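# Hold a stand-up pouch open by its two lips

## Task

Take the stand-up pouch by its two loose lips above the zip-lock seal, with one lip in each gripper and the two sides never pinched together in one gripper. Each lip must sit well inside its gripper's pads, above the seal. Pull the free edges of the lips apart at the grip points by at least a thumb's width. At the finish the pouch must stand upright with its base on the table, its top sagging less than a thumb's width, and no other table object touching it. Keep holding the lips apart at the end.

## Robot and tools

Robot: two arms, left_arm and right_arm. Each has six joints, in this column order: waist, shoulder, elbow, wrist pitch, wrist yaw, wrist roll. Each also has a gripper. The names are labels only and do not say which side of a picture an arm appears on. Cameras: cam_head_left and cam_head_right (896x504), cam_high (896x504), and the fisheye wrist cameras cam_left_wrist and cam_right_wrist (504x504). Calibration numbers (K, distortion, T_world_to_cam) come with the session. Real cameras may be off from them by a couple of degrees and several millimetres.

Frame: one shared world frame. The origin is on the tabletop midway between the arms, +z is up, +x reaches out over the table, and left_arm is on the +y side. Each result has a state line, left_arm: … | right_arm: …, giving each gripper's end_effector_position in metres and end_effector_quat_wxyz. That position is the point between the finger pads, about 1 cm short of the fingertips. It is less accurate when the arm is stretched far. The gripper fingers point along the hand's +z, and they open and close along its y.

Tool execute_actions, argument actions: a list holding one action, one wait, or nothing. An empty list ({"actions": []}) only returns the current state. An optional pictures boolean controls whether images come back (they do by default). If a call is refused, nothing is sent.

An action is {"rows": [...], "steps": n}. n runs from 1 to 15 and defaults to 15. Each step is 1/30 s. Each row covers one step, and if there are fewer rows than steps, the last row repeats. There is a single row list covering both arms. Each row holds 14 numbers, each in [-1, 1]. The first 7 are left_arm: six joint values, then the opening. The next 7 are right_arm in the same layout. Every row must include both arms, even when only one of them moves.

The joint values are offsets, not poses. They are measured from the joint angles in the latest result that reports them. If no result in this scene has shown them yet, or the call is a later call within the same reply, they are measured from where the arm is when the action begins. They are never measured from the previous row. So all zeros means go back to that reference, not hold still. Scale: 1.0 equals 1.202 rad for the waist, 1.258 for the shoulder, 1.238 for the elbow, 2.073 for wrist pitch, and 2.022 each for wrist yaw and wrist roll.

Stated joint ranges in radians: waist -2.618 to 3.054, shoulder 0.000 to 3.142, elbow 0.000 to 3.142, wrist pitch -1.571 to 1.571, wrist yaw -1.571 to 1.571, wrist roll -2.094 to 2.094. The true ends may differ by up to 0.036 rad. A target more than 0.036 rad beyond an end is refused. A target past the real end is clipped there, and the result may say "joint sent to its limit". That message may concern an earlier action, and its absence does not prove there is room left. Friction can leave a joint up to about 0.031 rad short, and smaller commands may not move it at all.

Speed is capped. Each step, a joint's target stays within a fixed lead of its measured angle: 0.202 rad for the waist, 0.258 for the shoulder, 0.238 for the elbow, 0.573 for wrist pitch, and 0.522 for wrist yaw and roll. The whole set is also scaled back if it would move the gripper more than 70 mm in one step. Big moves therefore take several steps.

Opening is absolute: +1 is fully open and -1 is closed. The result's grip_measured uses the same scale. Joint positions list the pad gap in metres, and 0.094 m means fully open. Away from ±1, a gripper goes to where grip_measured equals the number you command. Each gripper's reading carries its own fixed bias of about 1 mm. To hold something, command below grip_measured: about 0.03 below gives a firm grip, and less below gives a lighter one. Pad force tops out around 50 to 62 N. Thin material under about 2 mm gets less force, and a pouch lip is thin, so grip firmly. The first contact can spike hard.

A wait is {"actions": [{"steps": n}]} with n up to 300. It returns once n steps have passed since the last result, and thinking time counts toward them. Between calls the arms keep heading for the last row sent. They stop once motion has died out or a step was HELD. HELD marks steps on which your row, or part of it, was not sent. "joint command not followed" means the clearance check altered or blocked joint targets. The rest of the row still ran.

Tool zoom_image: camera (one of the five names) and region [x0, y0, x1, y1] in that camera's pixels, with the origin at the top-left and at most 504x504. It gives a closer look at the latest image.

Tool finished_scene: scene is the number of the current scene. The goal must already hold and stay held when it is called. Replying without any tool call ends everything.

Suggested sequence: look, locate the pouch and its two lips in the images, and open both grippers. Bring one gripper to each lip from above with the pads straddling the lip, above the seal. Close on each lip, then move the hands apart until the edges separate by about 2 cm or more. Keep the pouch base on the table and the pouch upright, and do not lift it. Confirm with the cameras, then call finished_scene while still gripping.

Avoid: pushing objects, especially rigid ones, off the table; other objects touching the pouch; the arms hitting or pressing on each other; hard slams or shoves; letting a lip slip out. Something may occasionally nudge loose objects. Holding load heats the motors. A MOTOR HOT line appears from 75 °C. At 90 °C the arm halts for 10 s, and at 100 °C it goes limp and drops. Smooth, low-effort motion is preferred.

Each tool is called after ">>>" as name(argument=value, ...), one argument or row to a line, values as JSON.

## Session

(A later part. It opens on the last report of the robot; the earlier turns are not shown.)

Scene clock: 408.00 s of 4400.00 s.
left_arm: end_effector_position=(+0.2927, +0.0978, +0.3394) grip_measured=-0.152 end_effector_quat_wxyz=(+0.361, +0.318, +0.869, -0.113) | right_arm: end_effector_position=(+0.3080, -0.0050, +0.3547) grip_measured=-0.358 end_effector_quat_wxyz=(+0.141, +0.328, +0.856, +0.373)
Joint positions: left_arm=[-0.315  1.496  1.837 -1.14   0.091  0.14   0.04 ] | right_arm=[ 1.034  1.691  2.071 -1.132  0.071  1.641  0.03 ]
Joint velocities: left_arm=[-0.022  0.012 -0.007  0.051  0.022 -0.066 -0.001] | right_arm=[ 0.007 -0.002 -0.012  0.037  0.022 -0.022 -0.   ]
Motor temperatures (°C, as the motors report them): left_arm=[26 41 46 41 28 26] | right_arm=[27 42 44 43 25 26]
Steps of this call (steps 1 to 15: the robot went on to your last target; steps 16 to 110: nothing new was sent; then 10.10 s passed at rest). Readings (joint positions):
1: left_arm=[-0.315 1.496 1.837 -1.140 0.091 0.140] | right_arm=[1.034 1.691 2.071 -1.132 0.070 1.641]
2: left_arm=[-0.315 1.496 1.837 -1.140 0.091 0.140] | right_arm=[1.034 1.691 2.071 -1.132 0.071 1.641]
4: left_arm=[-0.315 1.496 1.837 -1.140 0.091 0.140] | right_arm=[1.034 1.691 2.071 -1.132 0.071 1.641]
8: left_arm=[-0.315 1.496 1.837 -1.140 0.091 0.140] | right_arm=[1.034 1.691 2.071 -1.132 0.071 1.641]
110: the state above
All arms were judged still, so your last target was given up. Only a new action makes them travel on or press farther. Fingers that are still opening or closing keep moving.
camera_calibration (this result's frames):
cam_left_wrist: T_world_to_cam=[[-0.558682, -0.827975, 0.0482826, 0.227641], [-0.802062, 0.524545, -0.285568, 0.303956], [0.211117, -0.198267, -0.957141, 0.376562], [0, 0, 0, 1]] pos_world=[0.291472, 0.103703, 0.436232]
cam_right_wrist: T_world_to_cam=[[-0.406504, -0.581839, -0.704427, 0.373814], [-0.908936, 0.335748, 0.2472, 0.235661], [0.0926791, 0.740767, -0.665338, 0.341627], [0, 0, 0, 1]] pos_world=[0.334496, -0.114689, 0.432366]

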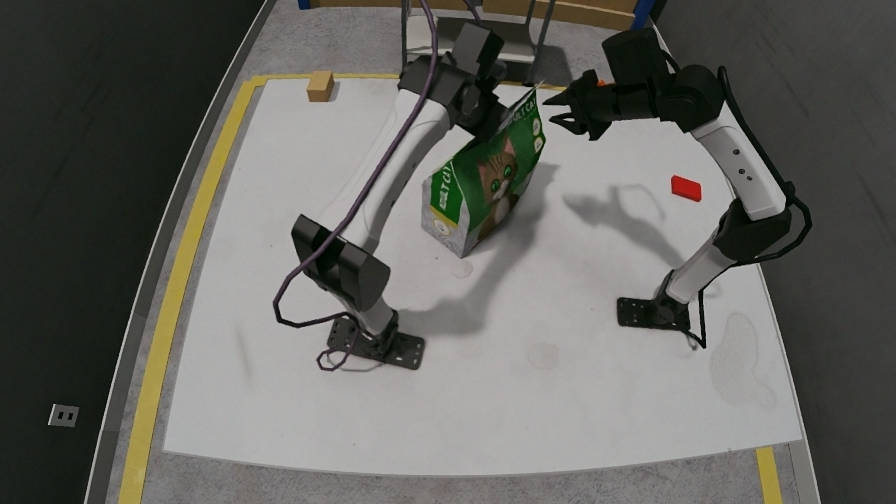

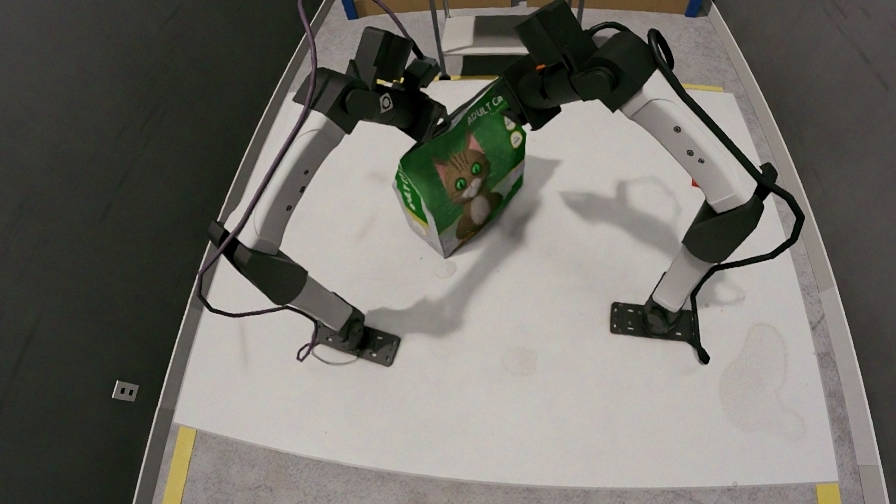

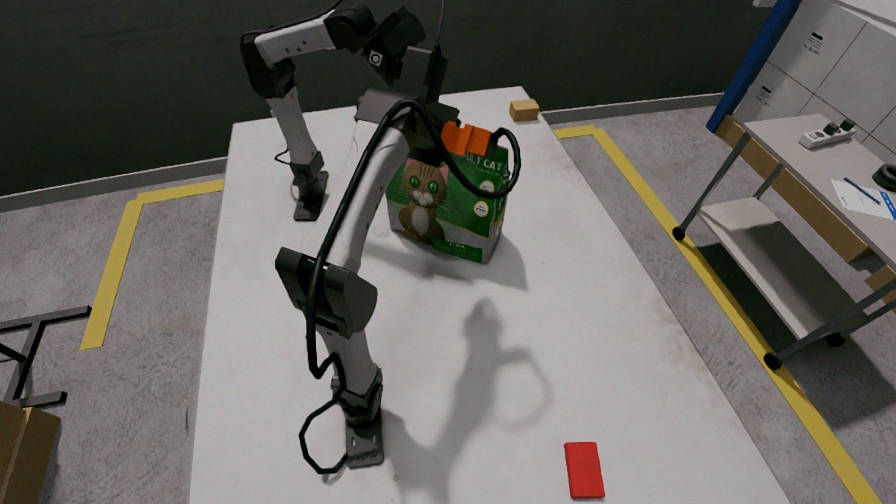

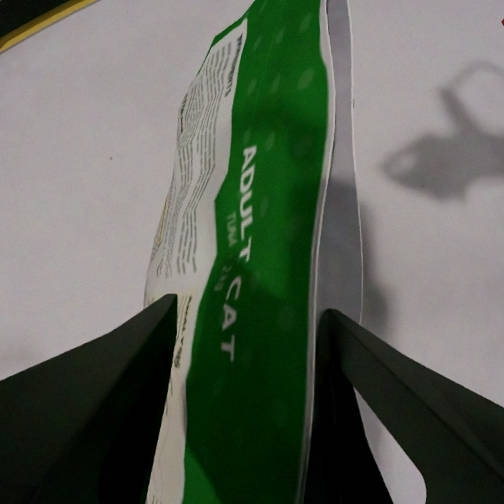

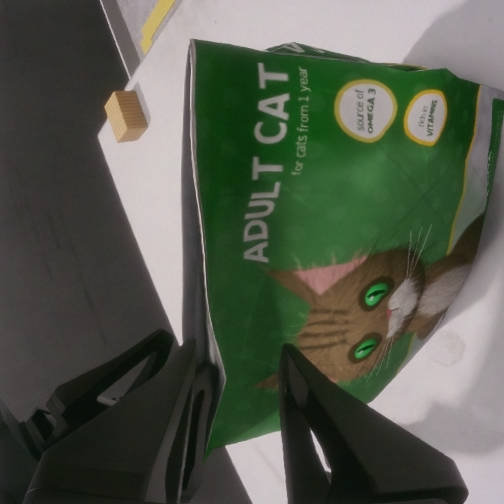

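>>> execute_actions(
  actions=[
    {"rows": [[0,0,0,0,0,0,-0.15, 0,0.006,-0.009,0.009,0,0,-0.36],[0,0,0,0,0,0,-0.15, 0,0.012,-0.018,0.018,0,0,-0.36],[0,0,0,0,0,0,-0.15, 0,0.018,-0.027,0.027,0,0,-0.36],[0,0,0,0,0,0,-0.15, 0,0.024,-0.035,0.035,0,0,-0.36],[0,0,0,0,0,0,-0.15, 0,0.029,-0.042,0.042,0,0,-0.36]], "steps": 15},
  ],
)

Scene clock: 514.53 s of 4400.00 s.
left_arm: end_effector_position=(+0.2934, +0.0977, +0.3399) grip_measured=-0.152 end_effector_quat_wxyz=(+0.363, +0.317, +0.869, -0.112) | right_arm: end_effector_position=(+0.3169, +0.0072, +0.3363) grip_measured=-0.358 end_effector_quat_wxyz=(+0.139, +0.329, +0.859, +0.367)
Joint positions: left_arm=[-0.315  1.496  1.837 -1.136  0.089  0.14   0.04 ] | right_arm=[ 1.034  1.721  2.032 -1.078  0.071  1.641  0.03 ]
Joint velocities: left_arm=[-0.017  0.017  0.002  0.007 -0.022 -0.051  0.   ] | right_arm=[-0.002  0.002 -0.007  0.11   0.037 -0.022  0.001]
Motor temperatures (°C, as the motors report them): left_arm=[25 41 49 41 28 26] | right_arm=[27 44 46 42 25 26]
Steps of this call (steps 1 to 90: nothing new was sent; then 103.03 s passed at rest; steps 91 to 105: all 15 steps of this action). Readings (joint positions):
91: left_arm=[-0.315 1.496 1.837 -1.139 0.090 0.140] | right_arm=[1.034 1.691 2.071 -1.132 0.071 1.641]
92: left_arm=[-0.315 1.496 1.837 -1.138 0.089 0.140] | right_arm=[1.034 1.691 2.071 -1.132 0.071 1.641]
94: left_arm=[-0.315 1.496 1.837 -1.136 0.089 0.140] | right_arm=[1.034 1.691 2.064 -1.119 0.071 1.641]
98: left_arm=[-0.315 1.496 1.837 -1.136 0.089 0.140] | right_arm=[1.034 1.705 2.042 -1.089 0.071 1.641]
105: the state above
camera_calibration (this result's frames):
cam_left_wrist: T_world_to_cam=[[-0.557967, -0.828533, 0.0469573, 0.228212], [-0.80161, 0.523468, -0.288794, 0.305767], [0.214695, -0.198779, -0.956239, 0.375645], [0, 0, 0, 1]] pos_world=[0.291791, 0.103693, 0.436794]
cam_right_wrist: T_world_to_cam=[[-0.412634, -0.590242, -0.693792, 0.370005], [-0.906751, 0.338743, 0.251108, 0.242173], [0.0868027, 0.732712, -0.67498, 0.324691], [0, 0, 0, 1]] pos_world=[0.344084, -0.101547, 0.415055]

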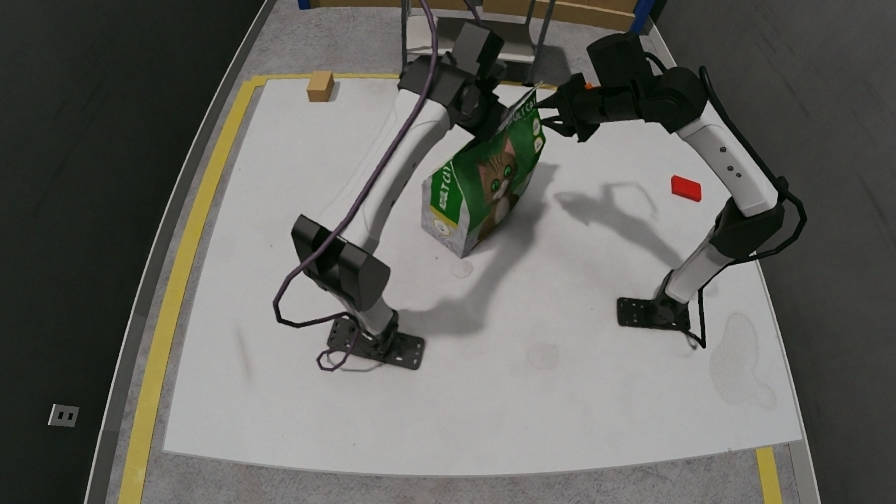

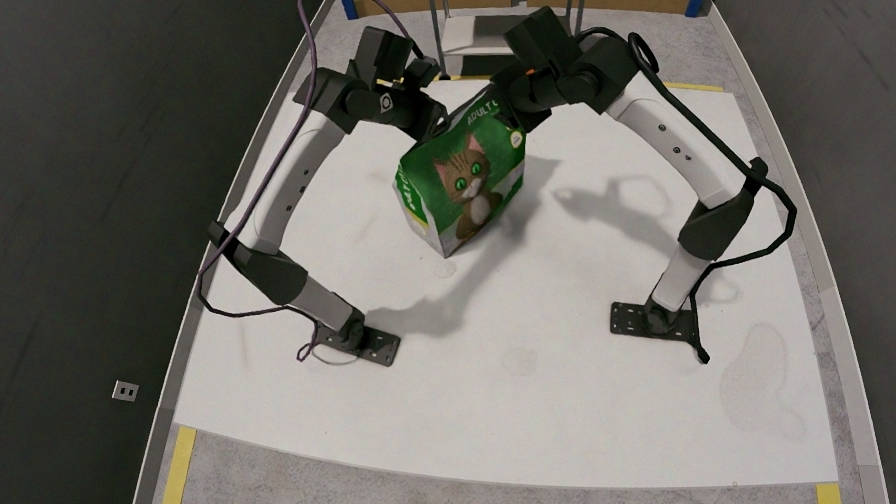

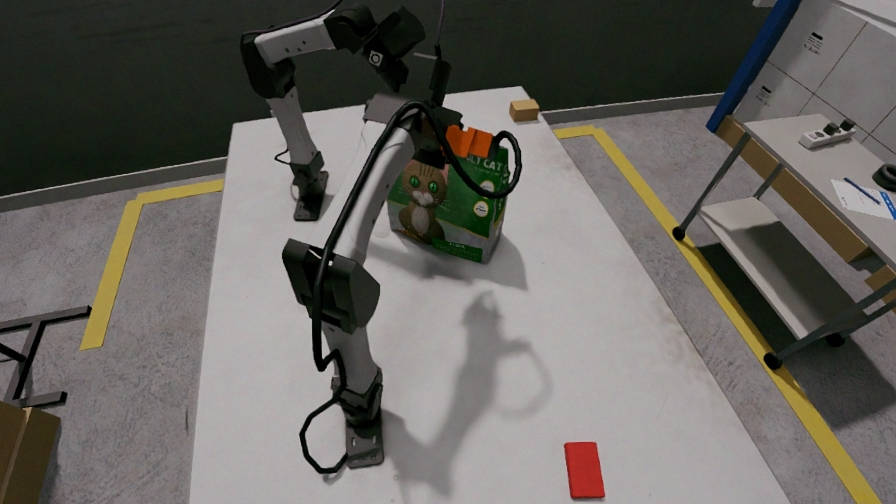

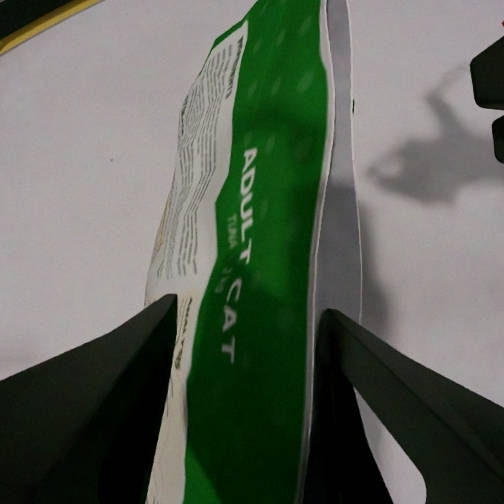

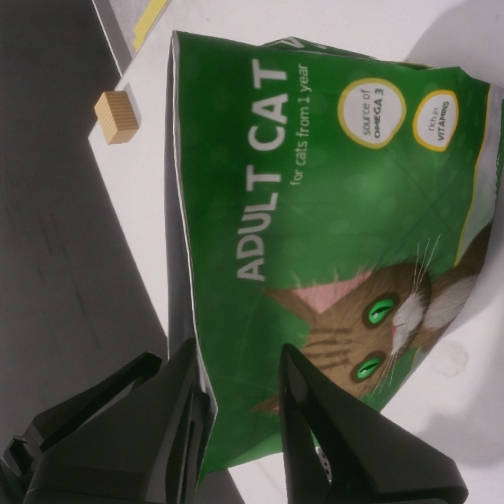

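>>> zoom_image(
  camera="cam_right_wrist",
  region=[120, 250, 320, 450],
)

>>> zoom_image(
  camera="cam_left_wrist",
  region=[304, 0, 504, 200],
)

>>> zoom_image(
  camera="cam_head_left",
  region=[440, 40, 640, 180],
)

Region (120, 250, 320, 450) of cam_right_wrist's 504x504 image, scaled by 2.520, with more detail than that image has.

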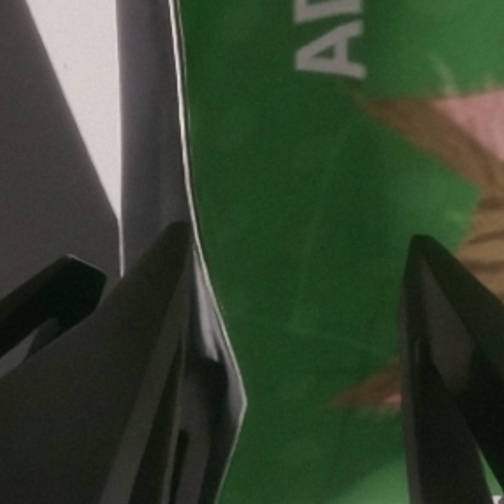

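Region (304, 0, 504, 200) of cam_left_wrist's 504x504 image, scaled by 2.520, with more detail than that image has.

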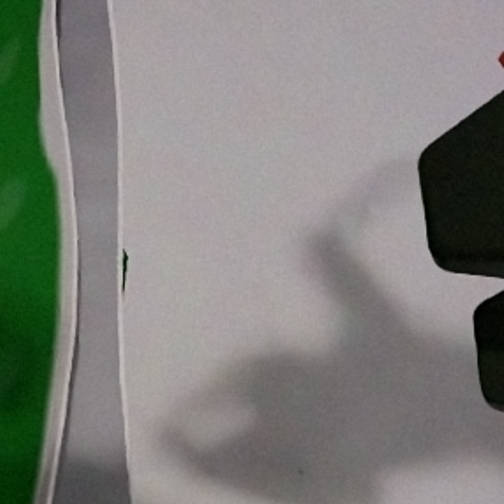

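Region (440, 40, 640, 180) of cam_head_left's 896x504 image, scaled by 2.520, with more detail than that image has; it fills the top 353 rows of this view, and the rest is white.

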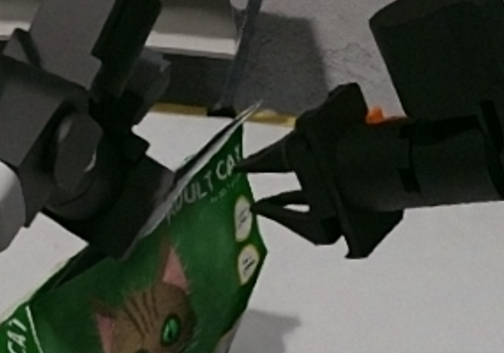

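>>> execute_actions(
  actions=[
    {"rows": [[0,0,0,0,0,0,-0.15, 0,0.010,-0.014,0.018,0,0,-0.25],[0,0,0,0,0,0,-0.15, 0,0.015,-0.019,0.024,0,0,-0.15],[0,0,0,0,0,0,-0.15, 0,0.020,-0.024,0.030,0,0,-0.05],[0,0,0,0,0,0,-0.15, 0,0.025,-0.030,0.036,0,0,-0.02],[0,0,0,0,0,0,-0.15, 0,0.032,-0.037,0.043,0,0,-0.02]], "steps": 15},
  ],
)

Scene clock: 635.03 s of 4400.00 s.
left_arm: end_effector_position=(+0.2935, +0.0976, +0.3401) grip_measured=-0.152 end_effector_quat_wxyz=(+0.363, +0.317, +0.869, -0.112) | right_arm: end_effector_position=(+0.3261, +0.0198, +0.3182) grip_measured=-0.022 end_effector_quat_wxyz=(+0.138, +0.329, +0.861, +0.362)
Joint positions: left_arm=[-0.315  1.496  1.837 -1.136  0.089  0.14   0.04 ] | right_arm=[ 1.034  1.755  1.998 -1.02   0.071  1.641  0.046]
Joint velocities: left_arm=[ 0.017 -0.007  0.002  0.007  0.022 -0.007 -0.002] | right_arm=[-0.007 -0.007  0.007  0.081  0.022 -0.007  0.   ]
Motor temperatures (°C, as the motors report them): left_arm=[25 41 50 42 28 26] | right_arm=[27 45 41 45 25 26]
Steps of this call (steps 1 to 15: the robot went on to your last target; steps 16 to 110: nothing new was sent; then 116.33 s passed at rest; steps 111 to 125: all 15 steps of this action). Readings (joint positions):
111: left_arm=[-0.315 1.496 1.837 -1.136 0.089 0.140] | right_arm=[1.034 1.721 2.032 -1.071 0.071 1.641]
112: left_arm=[-0.315 1.496 1.837 -1.136 0.089 0.140] | right_arm=[1.034 1.721 2.032 -1.070 0.071 1.641]
114: left_arm=[-0.315 1.496 1.837 -1.136 0.089 0.140] | right_arm=[1.034 1.721 2.026 -1.057 0.071 1.641]
118: left_arm=[-0.315 1.496 1.837 -1.136 0.089 0.140] | right_arm=[1.034 1.737 2.009 -1.029 0.071 1.641]
125: the state above
camera_calibration (this result's frames):
cam_left_wrist: T_world_to_cam=[[-0.557998, -0.828516, 0.0469049, 0.22824], [-0.801419, 0.523358, -0.289524, 0.306135], [0.215327, -0.199144, -0.956021, 0.375508], [0, 0, 0, 1]] pos_world=[0.291843, 0.103663, 0.436921]
cam_right_wrist: T_world_to_cam=[[-0.416823, -0.595984, -0.686339, 0.367709], [-0.905219, 0.340843, 0.25378, 0.249368], [0.0826852, 0.727069, -0.681568, 0.306058], [0, 0, 0, 1]] pos_world=[0.353696, -0.0883721, 0.397687]

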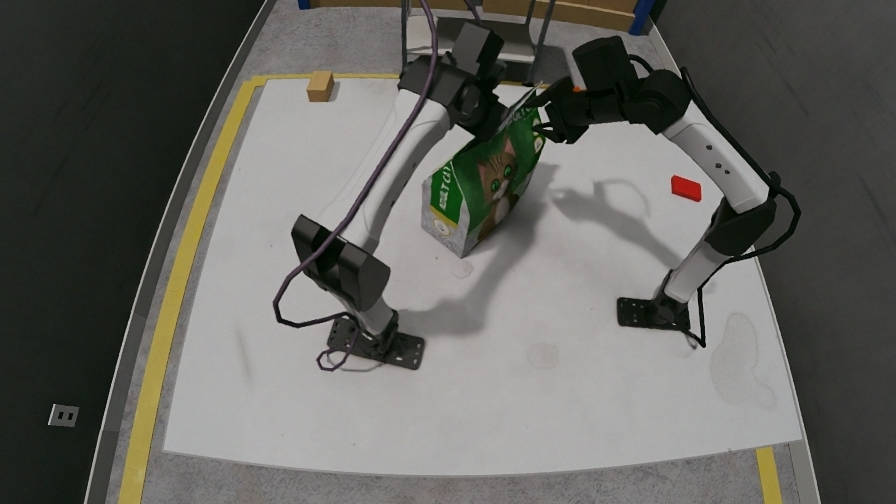

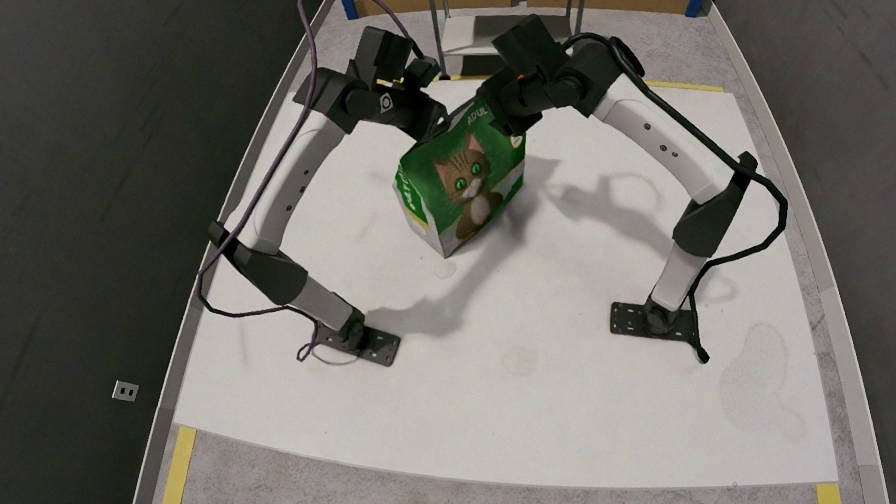

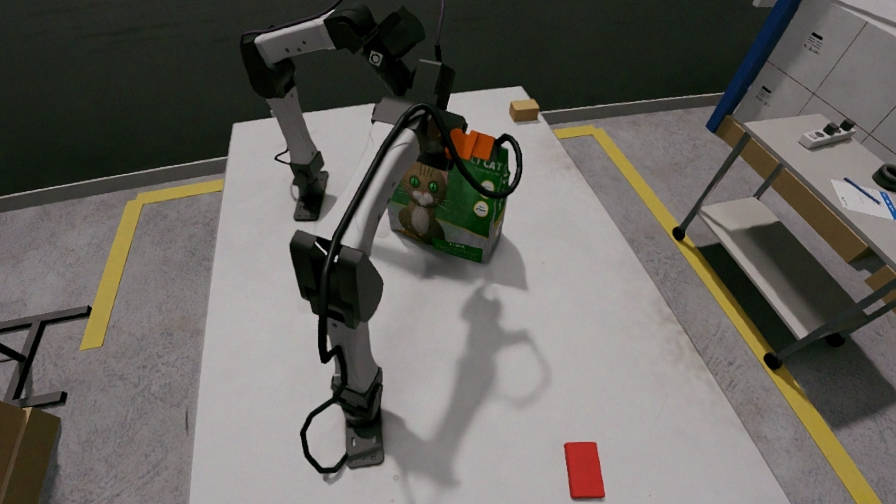

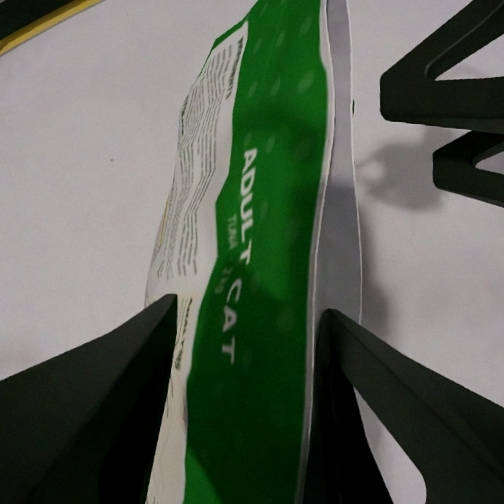

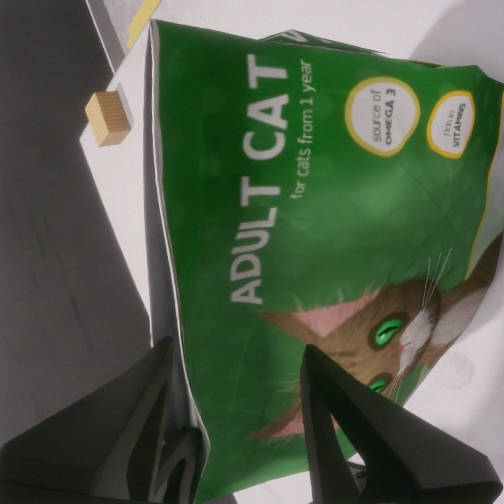

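>>> zoom_image(
  camera="cam_right_wrist",
  region=[100, 230, 300, 430],
)

>>> zoom_image(
  camera="cam_left_wrist",
  region=[304, 0, 504, 200],
)

Region (100, 230, 300, 430) of cam_right_wrist's 504x504 image, scaled by 2.520, with more detail than that image has.

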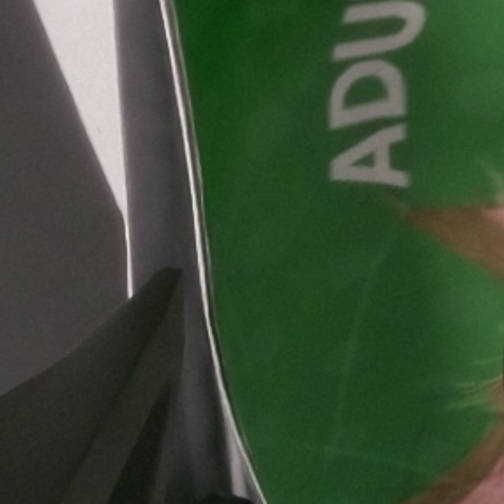

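Region (304, 0, 504, 200) of cam_left_wrist's 504x504 image, scaled by 2.520, with more detail than that image has.

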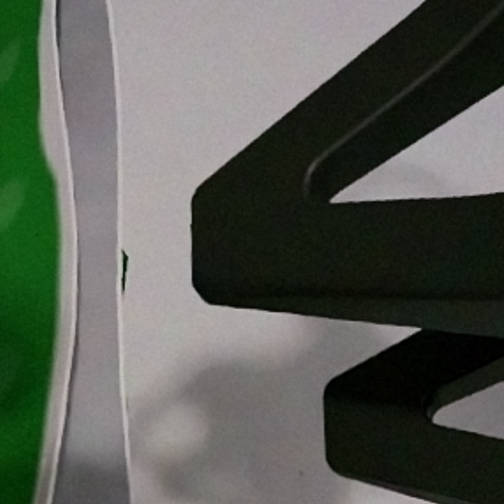

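>>> execute_actions(
  actions=[
    {"rows": [[0,0,0,0,0,0,-0.15, 0,0.008,-0.010,0.012,0,0,0.05],[0,0,0,0,0,0,-0.15, 0,0.014,-0.016,0.018,0,0,0.106],[0,0,0,0,0,0,-0.15, 0,0.0207,-0.023,0.0265,0,0,0.106]], "steps": 15},
  ],
)

>>> zoom_image(
  camera="cam_right_wrist",
  region=[80, 230, 280, 430],
)

>>> zoom_image(
  camera="cam_left_wrist",
  region=[280, 0, 480, 200],
)

Scene clock: 671.23 s of 4400.00 s.
left_arm: end_effector_position=(+0.2936, +0.0976, +0.3401) grip_measured=-0.152 end_effector_quat_wxyz=(+0.363, +0.317, +0.869, -0.112) | right_arm: end_effector_position=(+0.3300, +0.0251, +0.3111) grip_measured=+0.104 end_effector_quat_wxyz=(+0.138, +0.329, +0.861, +0.362)
Joint positions: left_arm=[-0.315  1.496  1.837 -1.135  0.089  0.14   0.04 ] | right_arm=[ 1.034  1.769  1.985 -0.994  0.071  1.641  0.052]
Joint velocities: left_arm=[-0.017 -0.002  0.012  0.007 -0.007 -0.022 -0.001] | right_arm=[-0.002  0.002 -0.007 -0.051 -0.037  0.037 -0.   ]
Motor temperatures (°C, as the motors report them): left_arm=[25 41 50 43 28 26] | right_arm=[27 45 41 45 25 26]
Steps of this call (steps 1 to 15: the robot went on to your last target; steps 16 to 110: nothing new was sent; then 32.03 s passed at rest; steps 111 to 125: all 15 steps of this action). Readings (joint positions):
111: left_arm=[-0.315 1.496 1.837 -1.136 0.089 0.140] | right_arm=[1.034 1.755 1.998 -1.015 0.071 1.641]
112: left_arm=[-0.315 1.496 1.837 -1.136 0.089 0.140] | right_arm=[1.034 1.755 1.998 -1.014 0.071 1.641]
114: left_arm=[-0.315 1.496 1.837 -1.135 0.089 0.140] | right_arm=[1.034 1.755 1.994 -1.006 0.071 1.641]
118: left_arm=[-0.315 1.496 1.837 -1.135 0.089 0.140] | right_arm=[1.034 1.764 1.988 -0.997 0.071 1.641]
125: the state above
camera_calibration (this result's frames):
cam_left_wrist: T_world_to_cam=[[-0.558014, -0.828507, 0.0468787, 0.228254], [-0.801323, 0.523303, -0.289888, 0.306319], [0.215642, -0.199327, -0.955912, 0.375439], [0, 0, 0, 1]] pos_world=[0.291869, 0.103648, 0.436985]
cam_right_wrist: T_world_to_cam=[[-0.417132, -0.596407, -0.685784, 0.367675], [-0.905105, 0.341, 0.253977, 0.252767], [0.0823786, 0.726648, -0.682053, 0.297299], [0, 0, 0, 1]] pos_world=[0.357658, -0.0829407, 0.390722]

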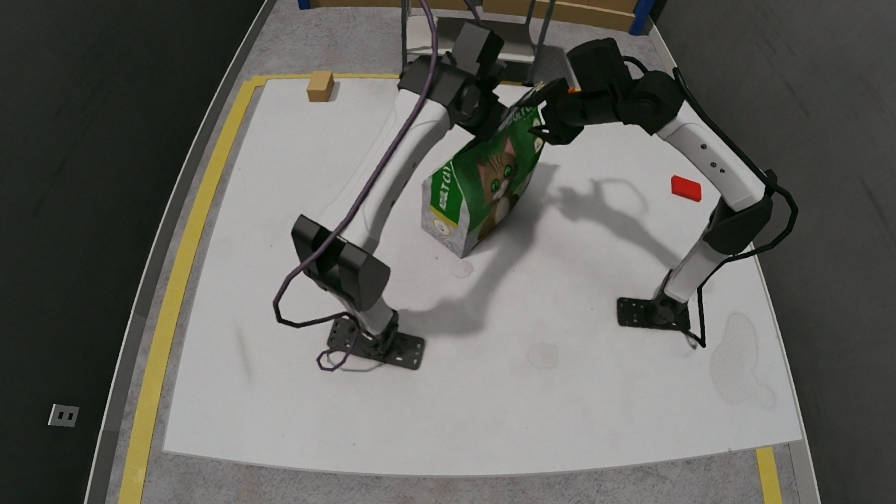

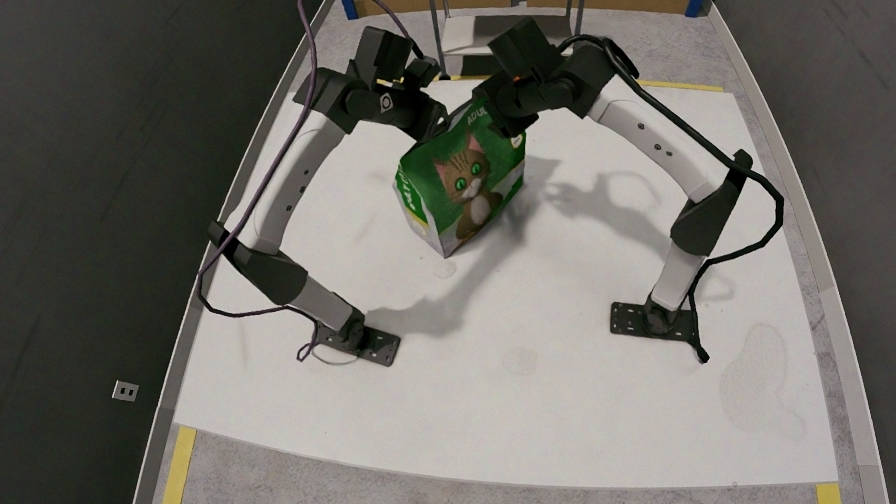

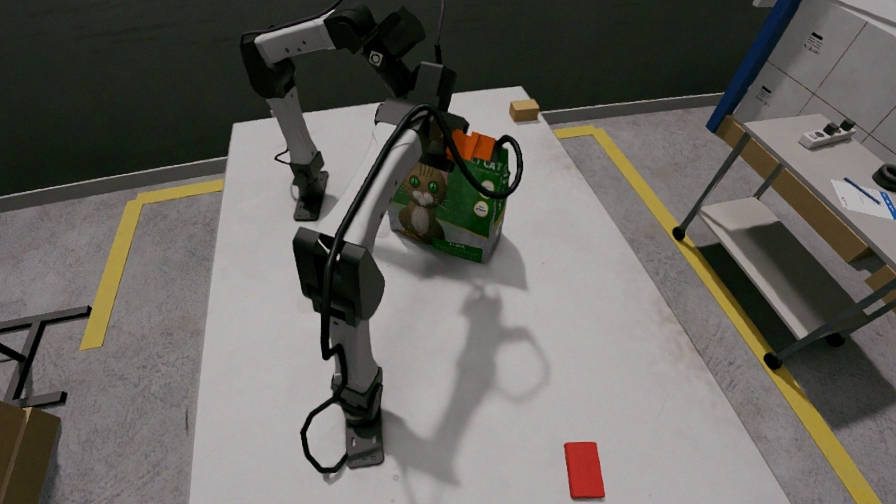

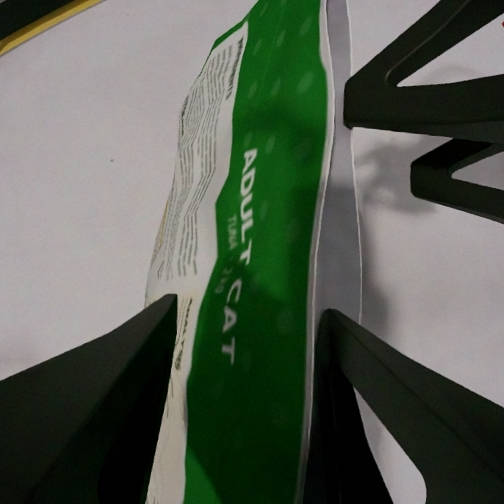

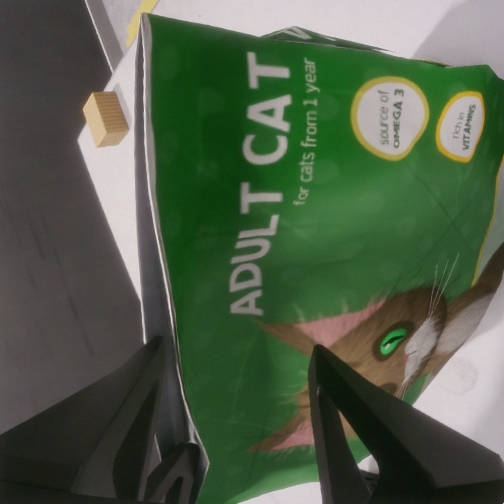

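Region (80, 230, 280, 430) of cam_right_wrist's 504x504 image, scaled by 2.520, with more detail than that image has.

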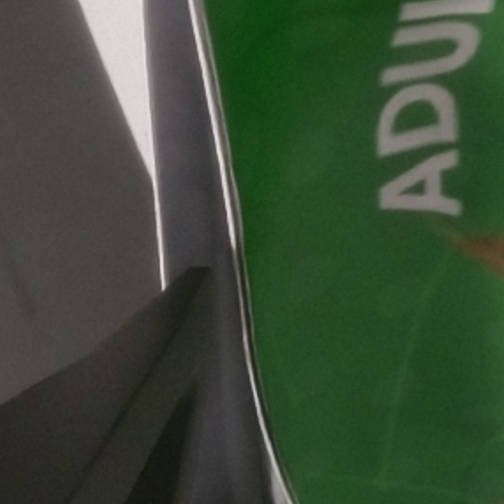

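Region (280, 0, 480, 200) of cam_left_wrist's 504x504 image, scaled by 2.520, with more detail than that image has.

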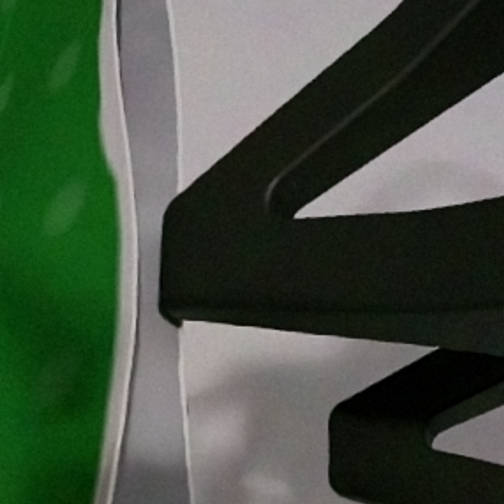

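>>> execute_actions(
  actions=[
    {"rows": [[0,0,0,0,0,0,-0.15, 0,0.011,-0.013,0.015,0,0,0.106],[0,0,0,0,0,0,-0.15, 0,0.013,-0.015,0.017,0,0,0.05],[0,0,0,0,0,0,-0.15, 0,0.015,-0.016,0.019,0,0,-0.02],[0,0,0,0,0,0,-0.15, 0,0.017,-0.018,0.021,0,0,-0.09],[0,0,0,0,0,0,-0.15, 0,0.019,-0.019,0.023,0,0,-0.16],[0,0,0,0,0,0,-0.15, 0,0.021,-0.020,0.025,0,0,-0.23],[0,0,0,0,0,0,-0.15, 0,0.023,-0.022,0.027,0,0,-0.30],[0,0,0,0,0,0,-0.15, 0,0.025,-0.023,0.029,0,0,-0.37],[0,0,0,0,0,0,-0.15, 0,0.027,-0.025,0.032,0,0,-0.44],[0,0,0,0,0,0,-0.15, 0,0.027,-0.025,0.032,0,0,-0.51]], "steps": 15},
  ],
)

>>> zoom_image(
  camera="cam_right_wrist",
  region=[100, 230, 300, 430],
)

>>> zoom_image(
  camera="cam_left_wrist",
  region=[280, 0, 480, 200],
)

Scene clock: 700.33 s of 4400.00 s.
left_arm: end_effector_position=(+0.2940, +0.0975, +0.3405) grip_measured=-0.152 end_effector_quat_wxyz=(+0.364, +0.317, +0.868, -0.112) | right_arm: end_effector_position=(+0.3347, +0.0312, +0.3139) grip_measured=-0.508 end_effector_quat_wxyz=(+0.142, +0.328, +0.856, +0.374)
Joint positions: left_arm=[-0.315  1.496  1.837 -1.133  0.088  0.14   0.04 ] | right_arm=[ 1.034  1.777  1.985 -0.958  0.072  1.641  0.023]
Joint velocities: left_arm=[-0.002 -0.017  0.007 -0.022 -0.007 -0.007  0.001] | right_arm=[-0.027  0.007 -0.002  0.007 -0.007 -0.051 -0.   ]
Motor temperatures (°C, as the motors report them): left_arm=[25 41 50 43 28 26] | right_arm=[27 45 41 45 25 26]
Steps of this call (steps 1 to 15: the robot went on to your last target; steps 16 to 110: nothing new was sent; then 24.93 s passed at rest; steps 111 to 125: all 15 steps of this action). Readings (joint positions):
111: left_arm=[-0.315 1.496 1.837 -1.135 0.089 0.140] | right_arm=[1.034 1.769 1.985 -0.991 0.071 1.641]
112: left_arm=[-0.315 1.496 1.837 -1.135 0.089 0.140] | right_arm=[1.034 1.769 1.985 -0.991 0.071 1.641]
114: left_arm=[-0.315 1.496 1.837 -1.135 0.089 0.140] | right_arm=[1.034 1.769 1.985 -0.987 0.071 1.641]
118: left_arm=[-0.315 1.496 1.837 -1.135 0.089 0.140] | right_arm=[1.034 1.774 1.985 -0.973 0.071 1.641]
125: the state above
camera_calibration (this result's frames):
cam_left_wrist: T_world_to_cam=[[-0.557459, -0.828934, 0.0459092, 0.228669], [-0.801048, 0.522532, -0.292032, 0.307537], [0.218086, -0.199572, -0.955306, 0.374797], [0, 0, 0, 1]] pos_world=[0.292088, 0.103652, 0.437359]
cam_right_wrist: T_world_to_cam=[[-0.405753, -0.580738, -0.705768, 0.377083], [-0.909088, 0.336242, 0.245968, 0.258237], [0.094466, 0.741407, -0.664373, 0.284282], [0, 0, 0, 1]] pos_world=[0.360908, -0.0786124, 0.391484]

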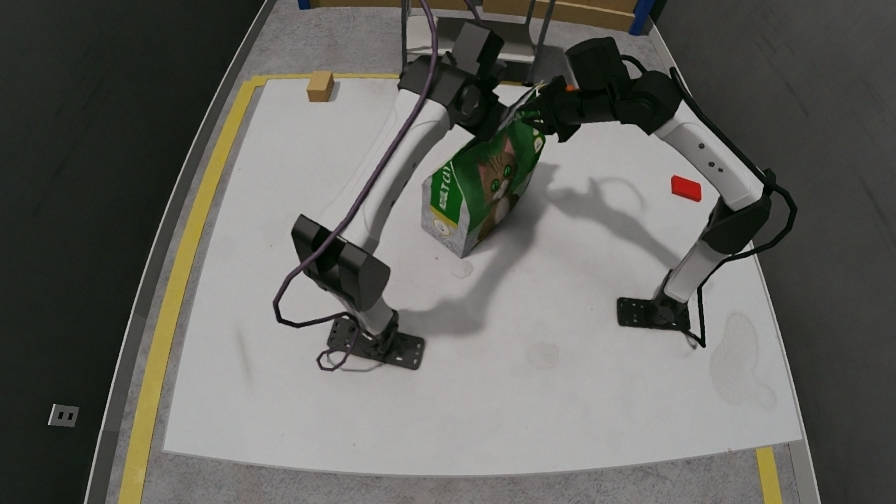

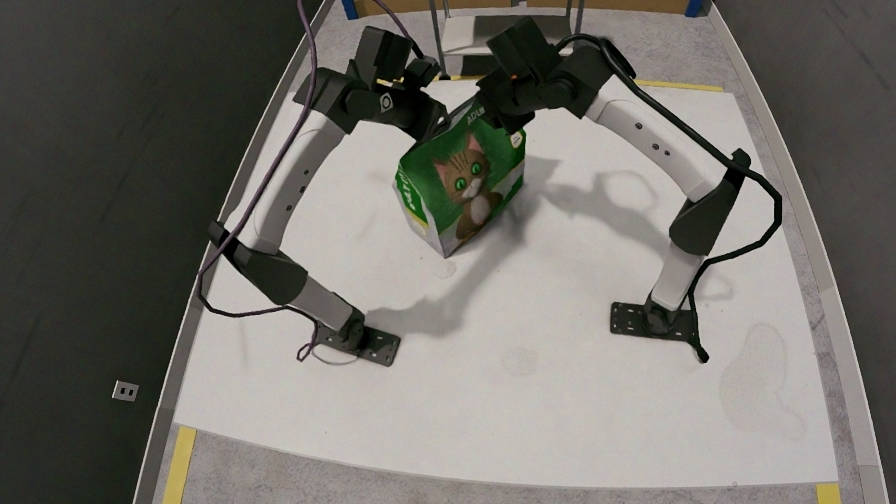

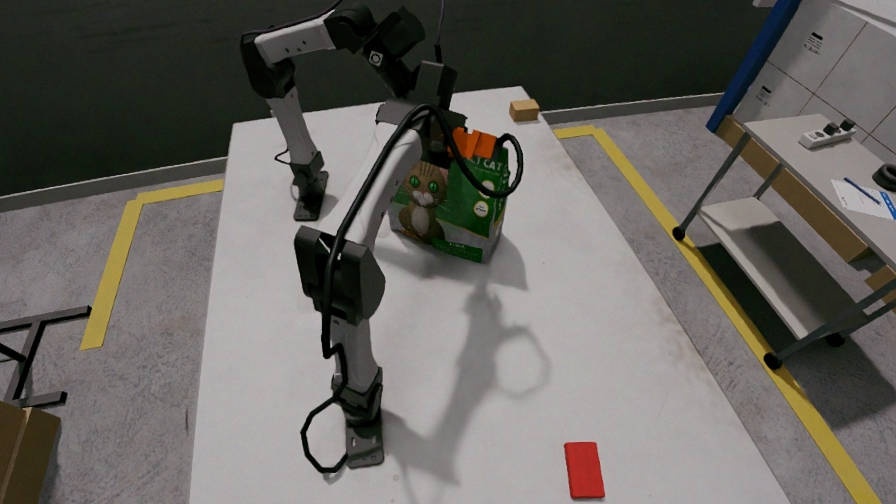

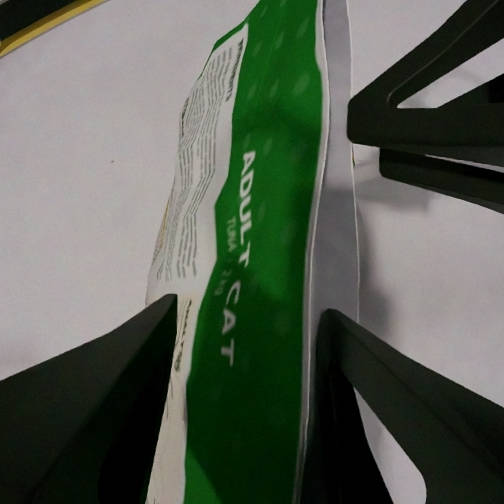

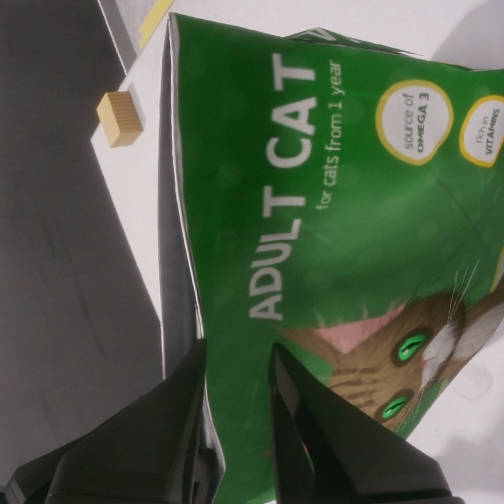

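Region (100, 230, 300, 430) of cam_right_wrist's 504x504 image, scaled by 2.520, with more detail than that image has.

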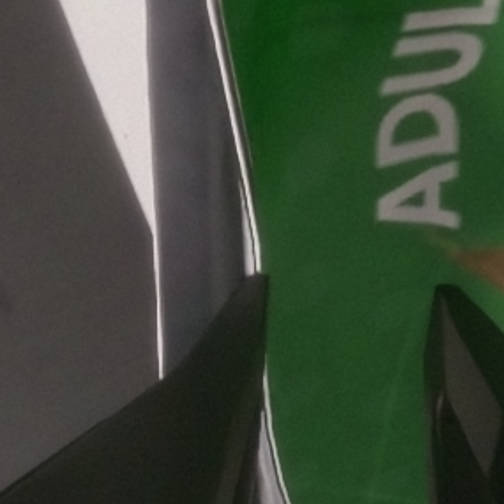

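Region (280, 0, 480, 200) of cam_left_wrist's 504x504 image, scaled by 2.520, with more detail than that image has.

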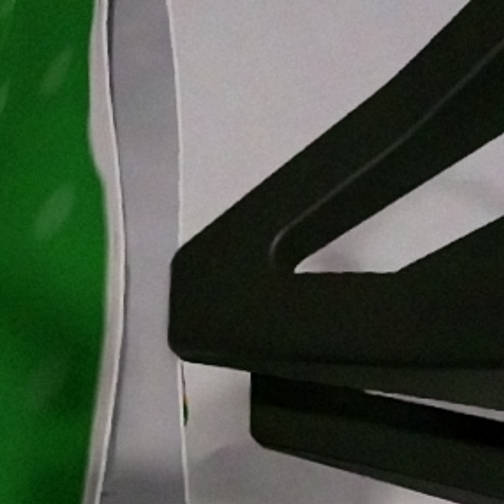

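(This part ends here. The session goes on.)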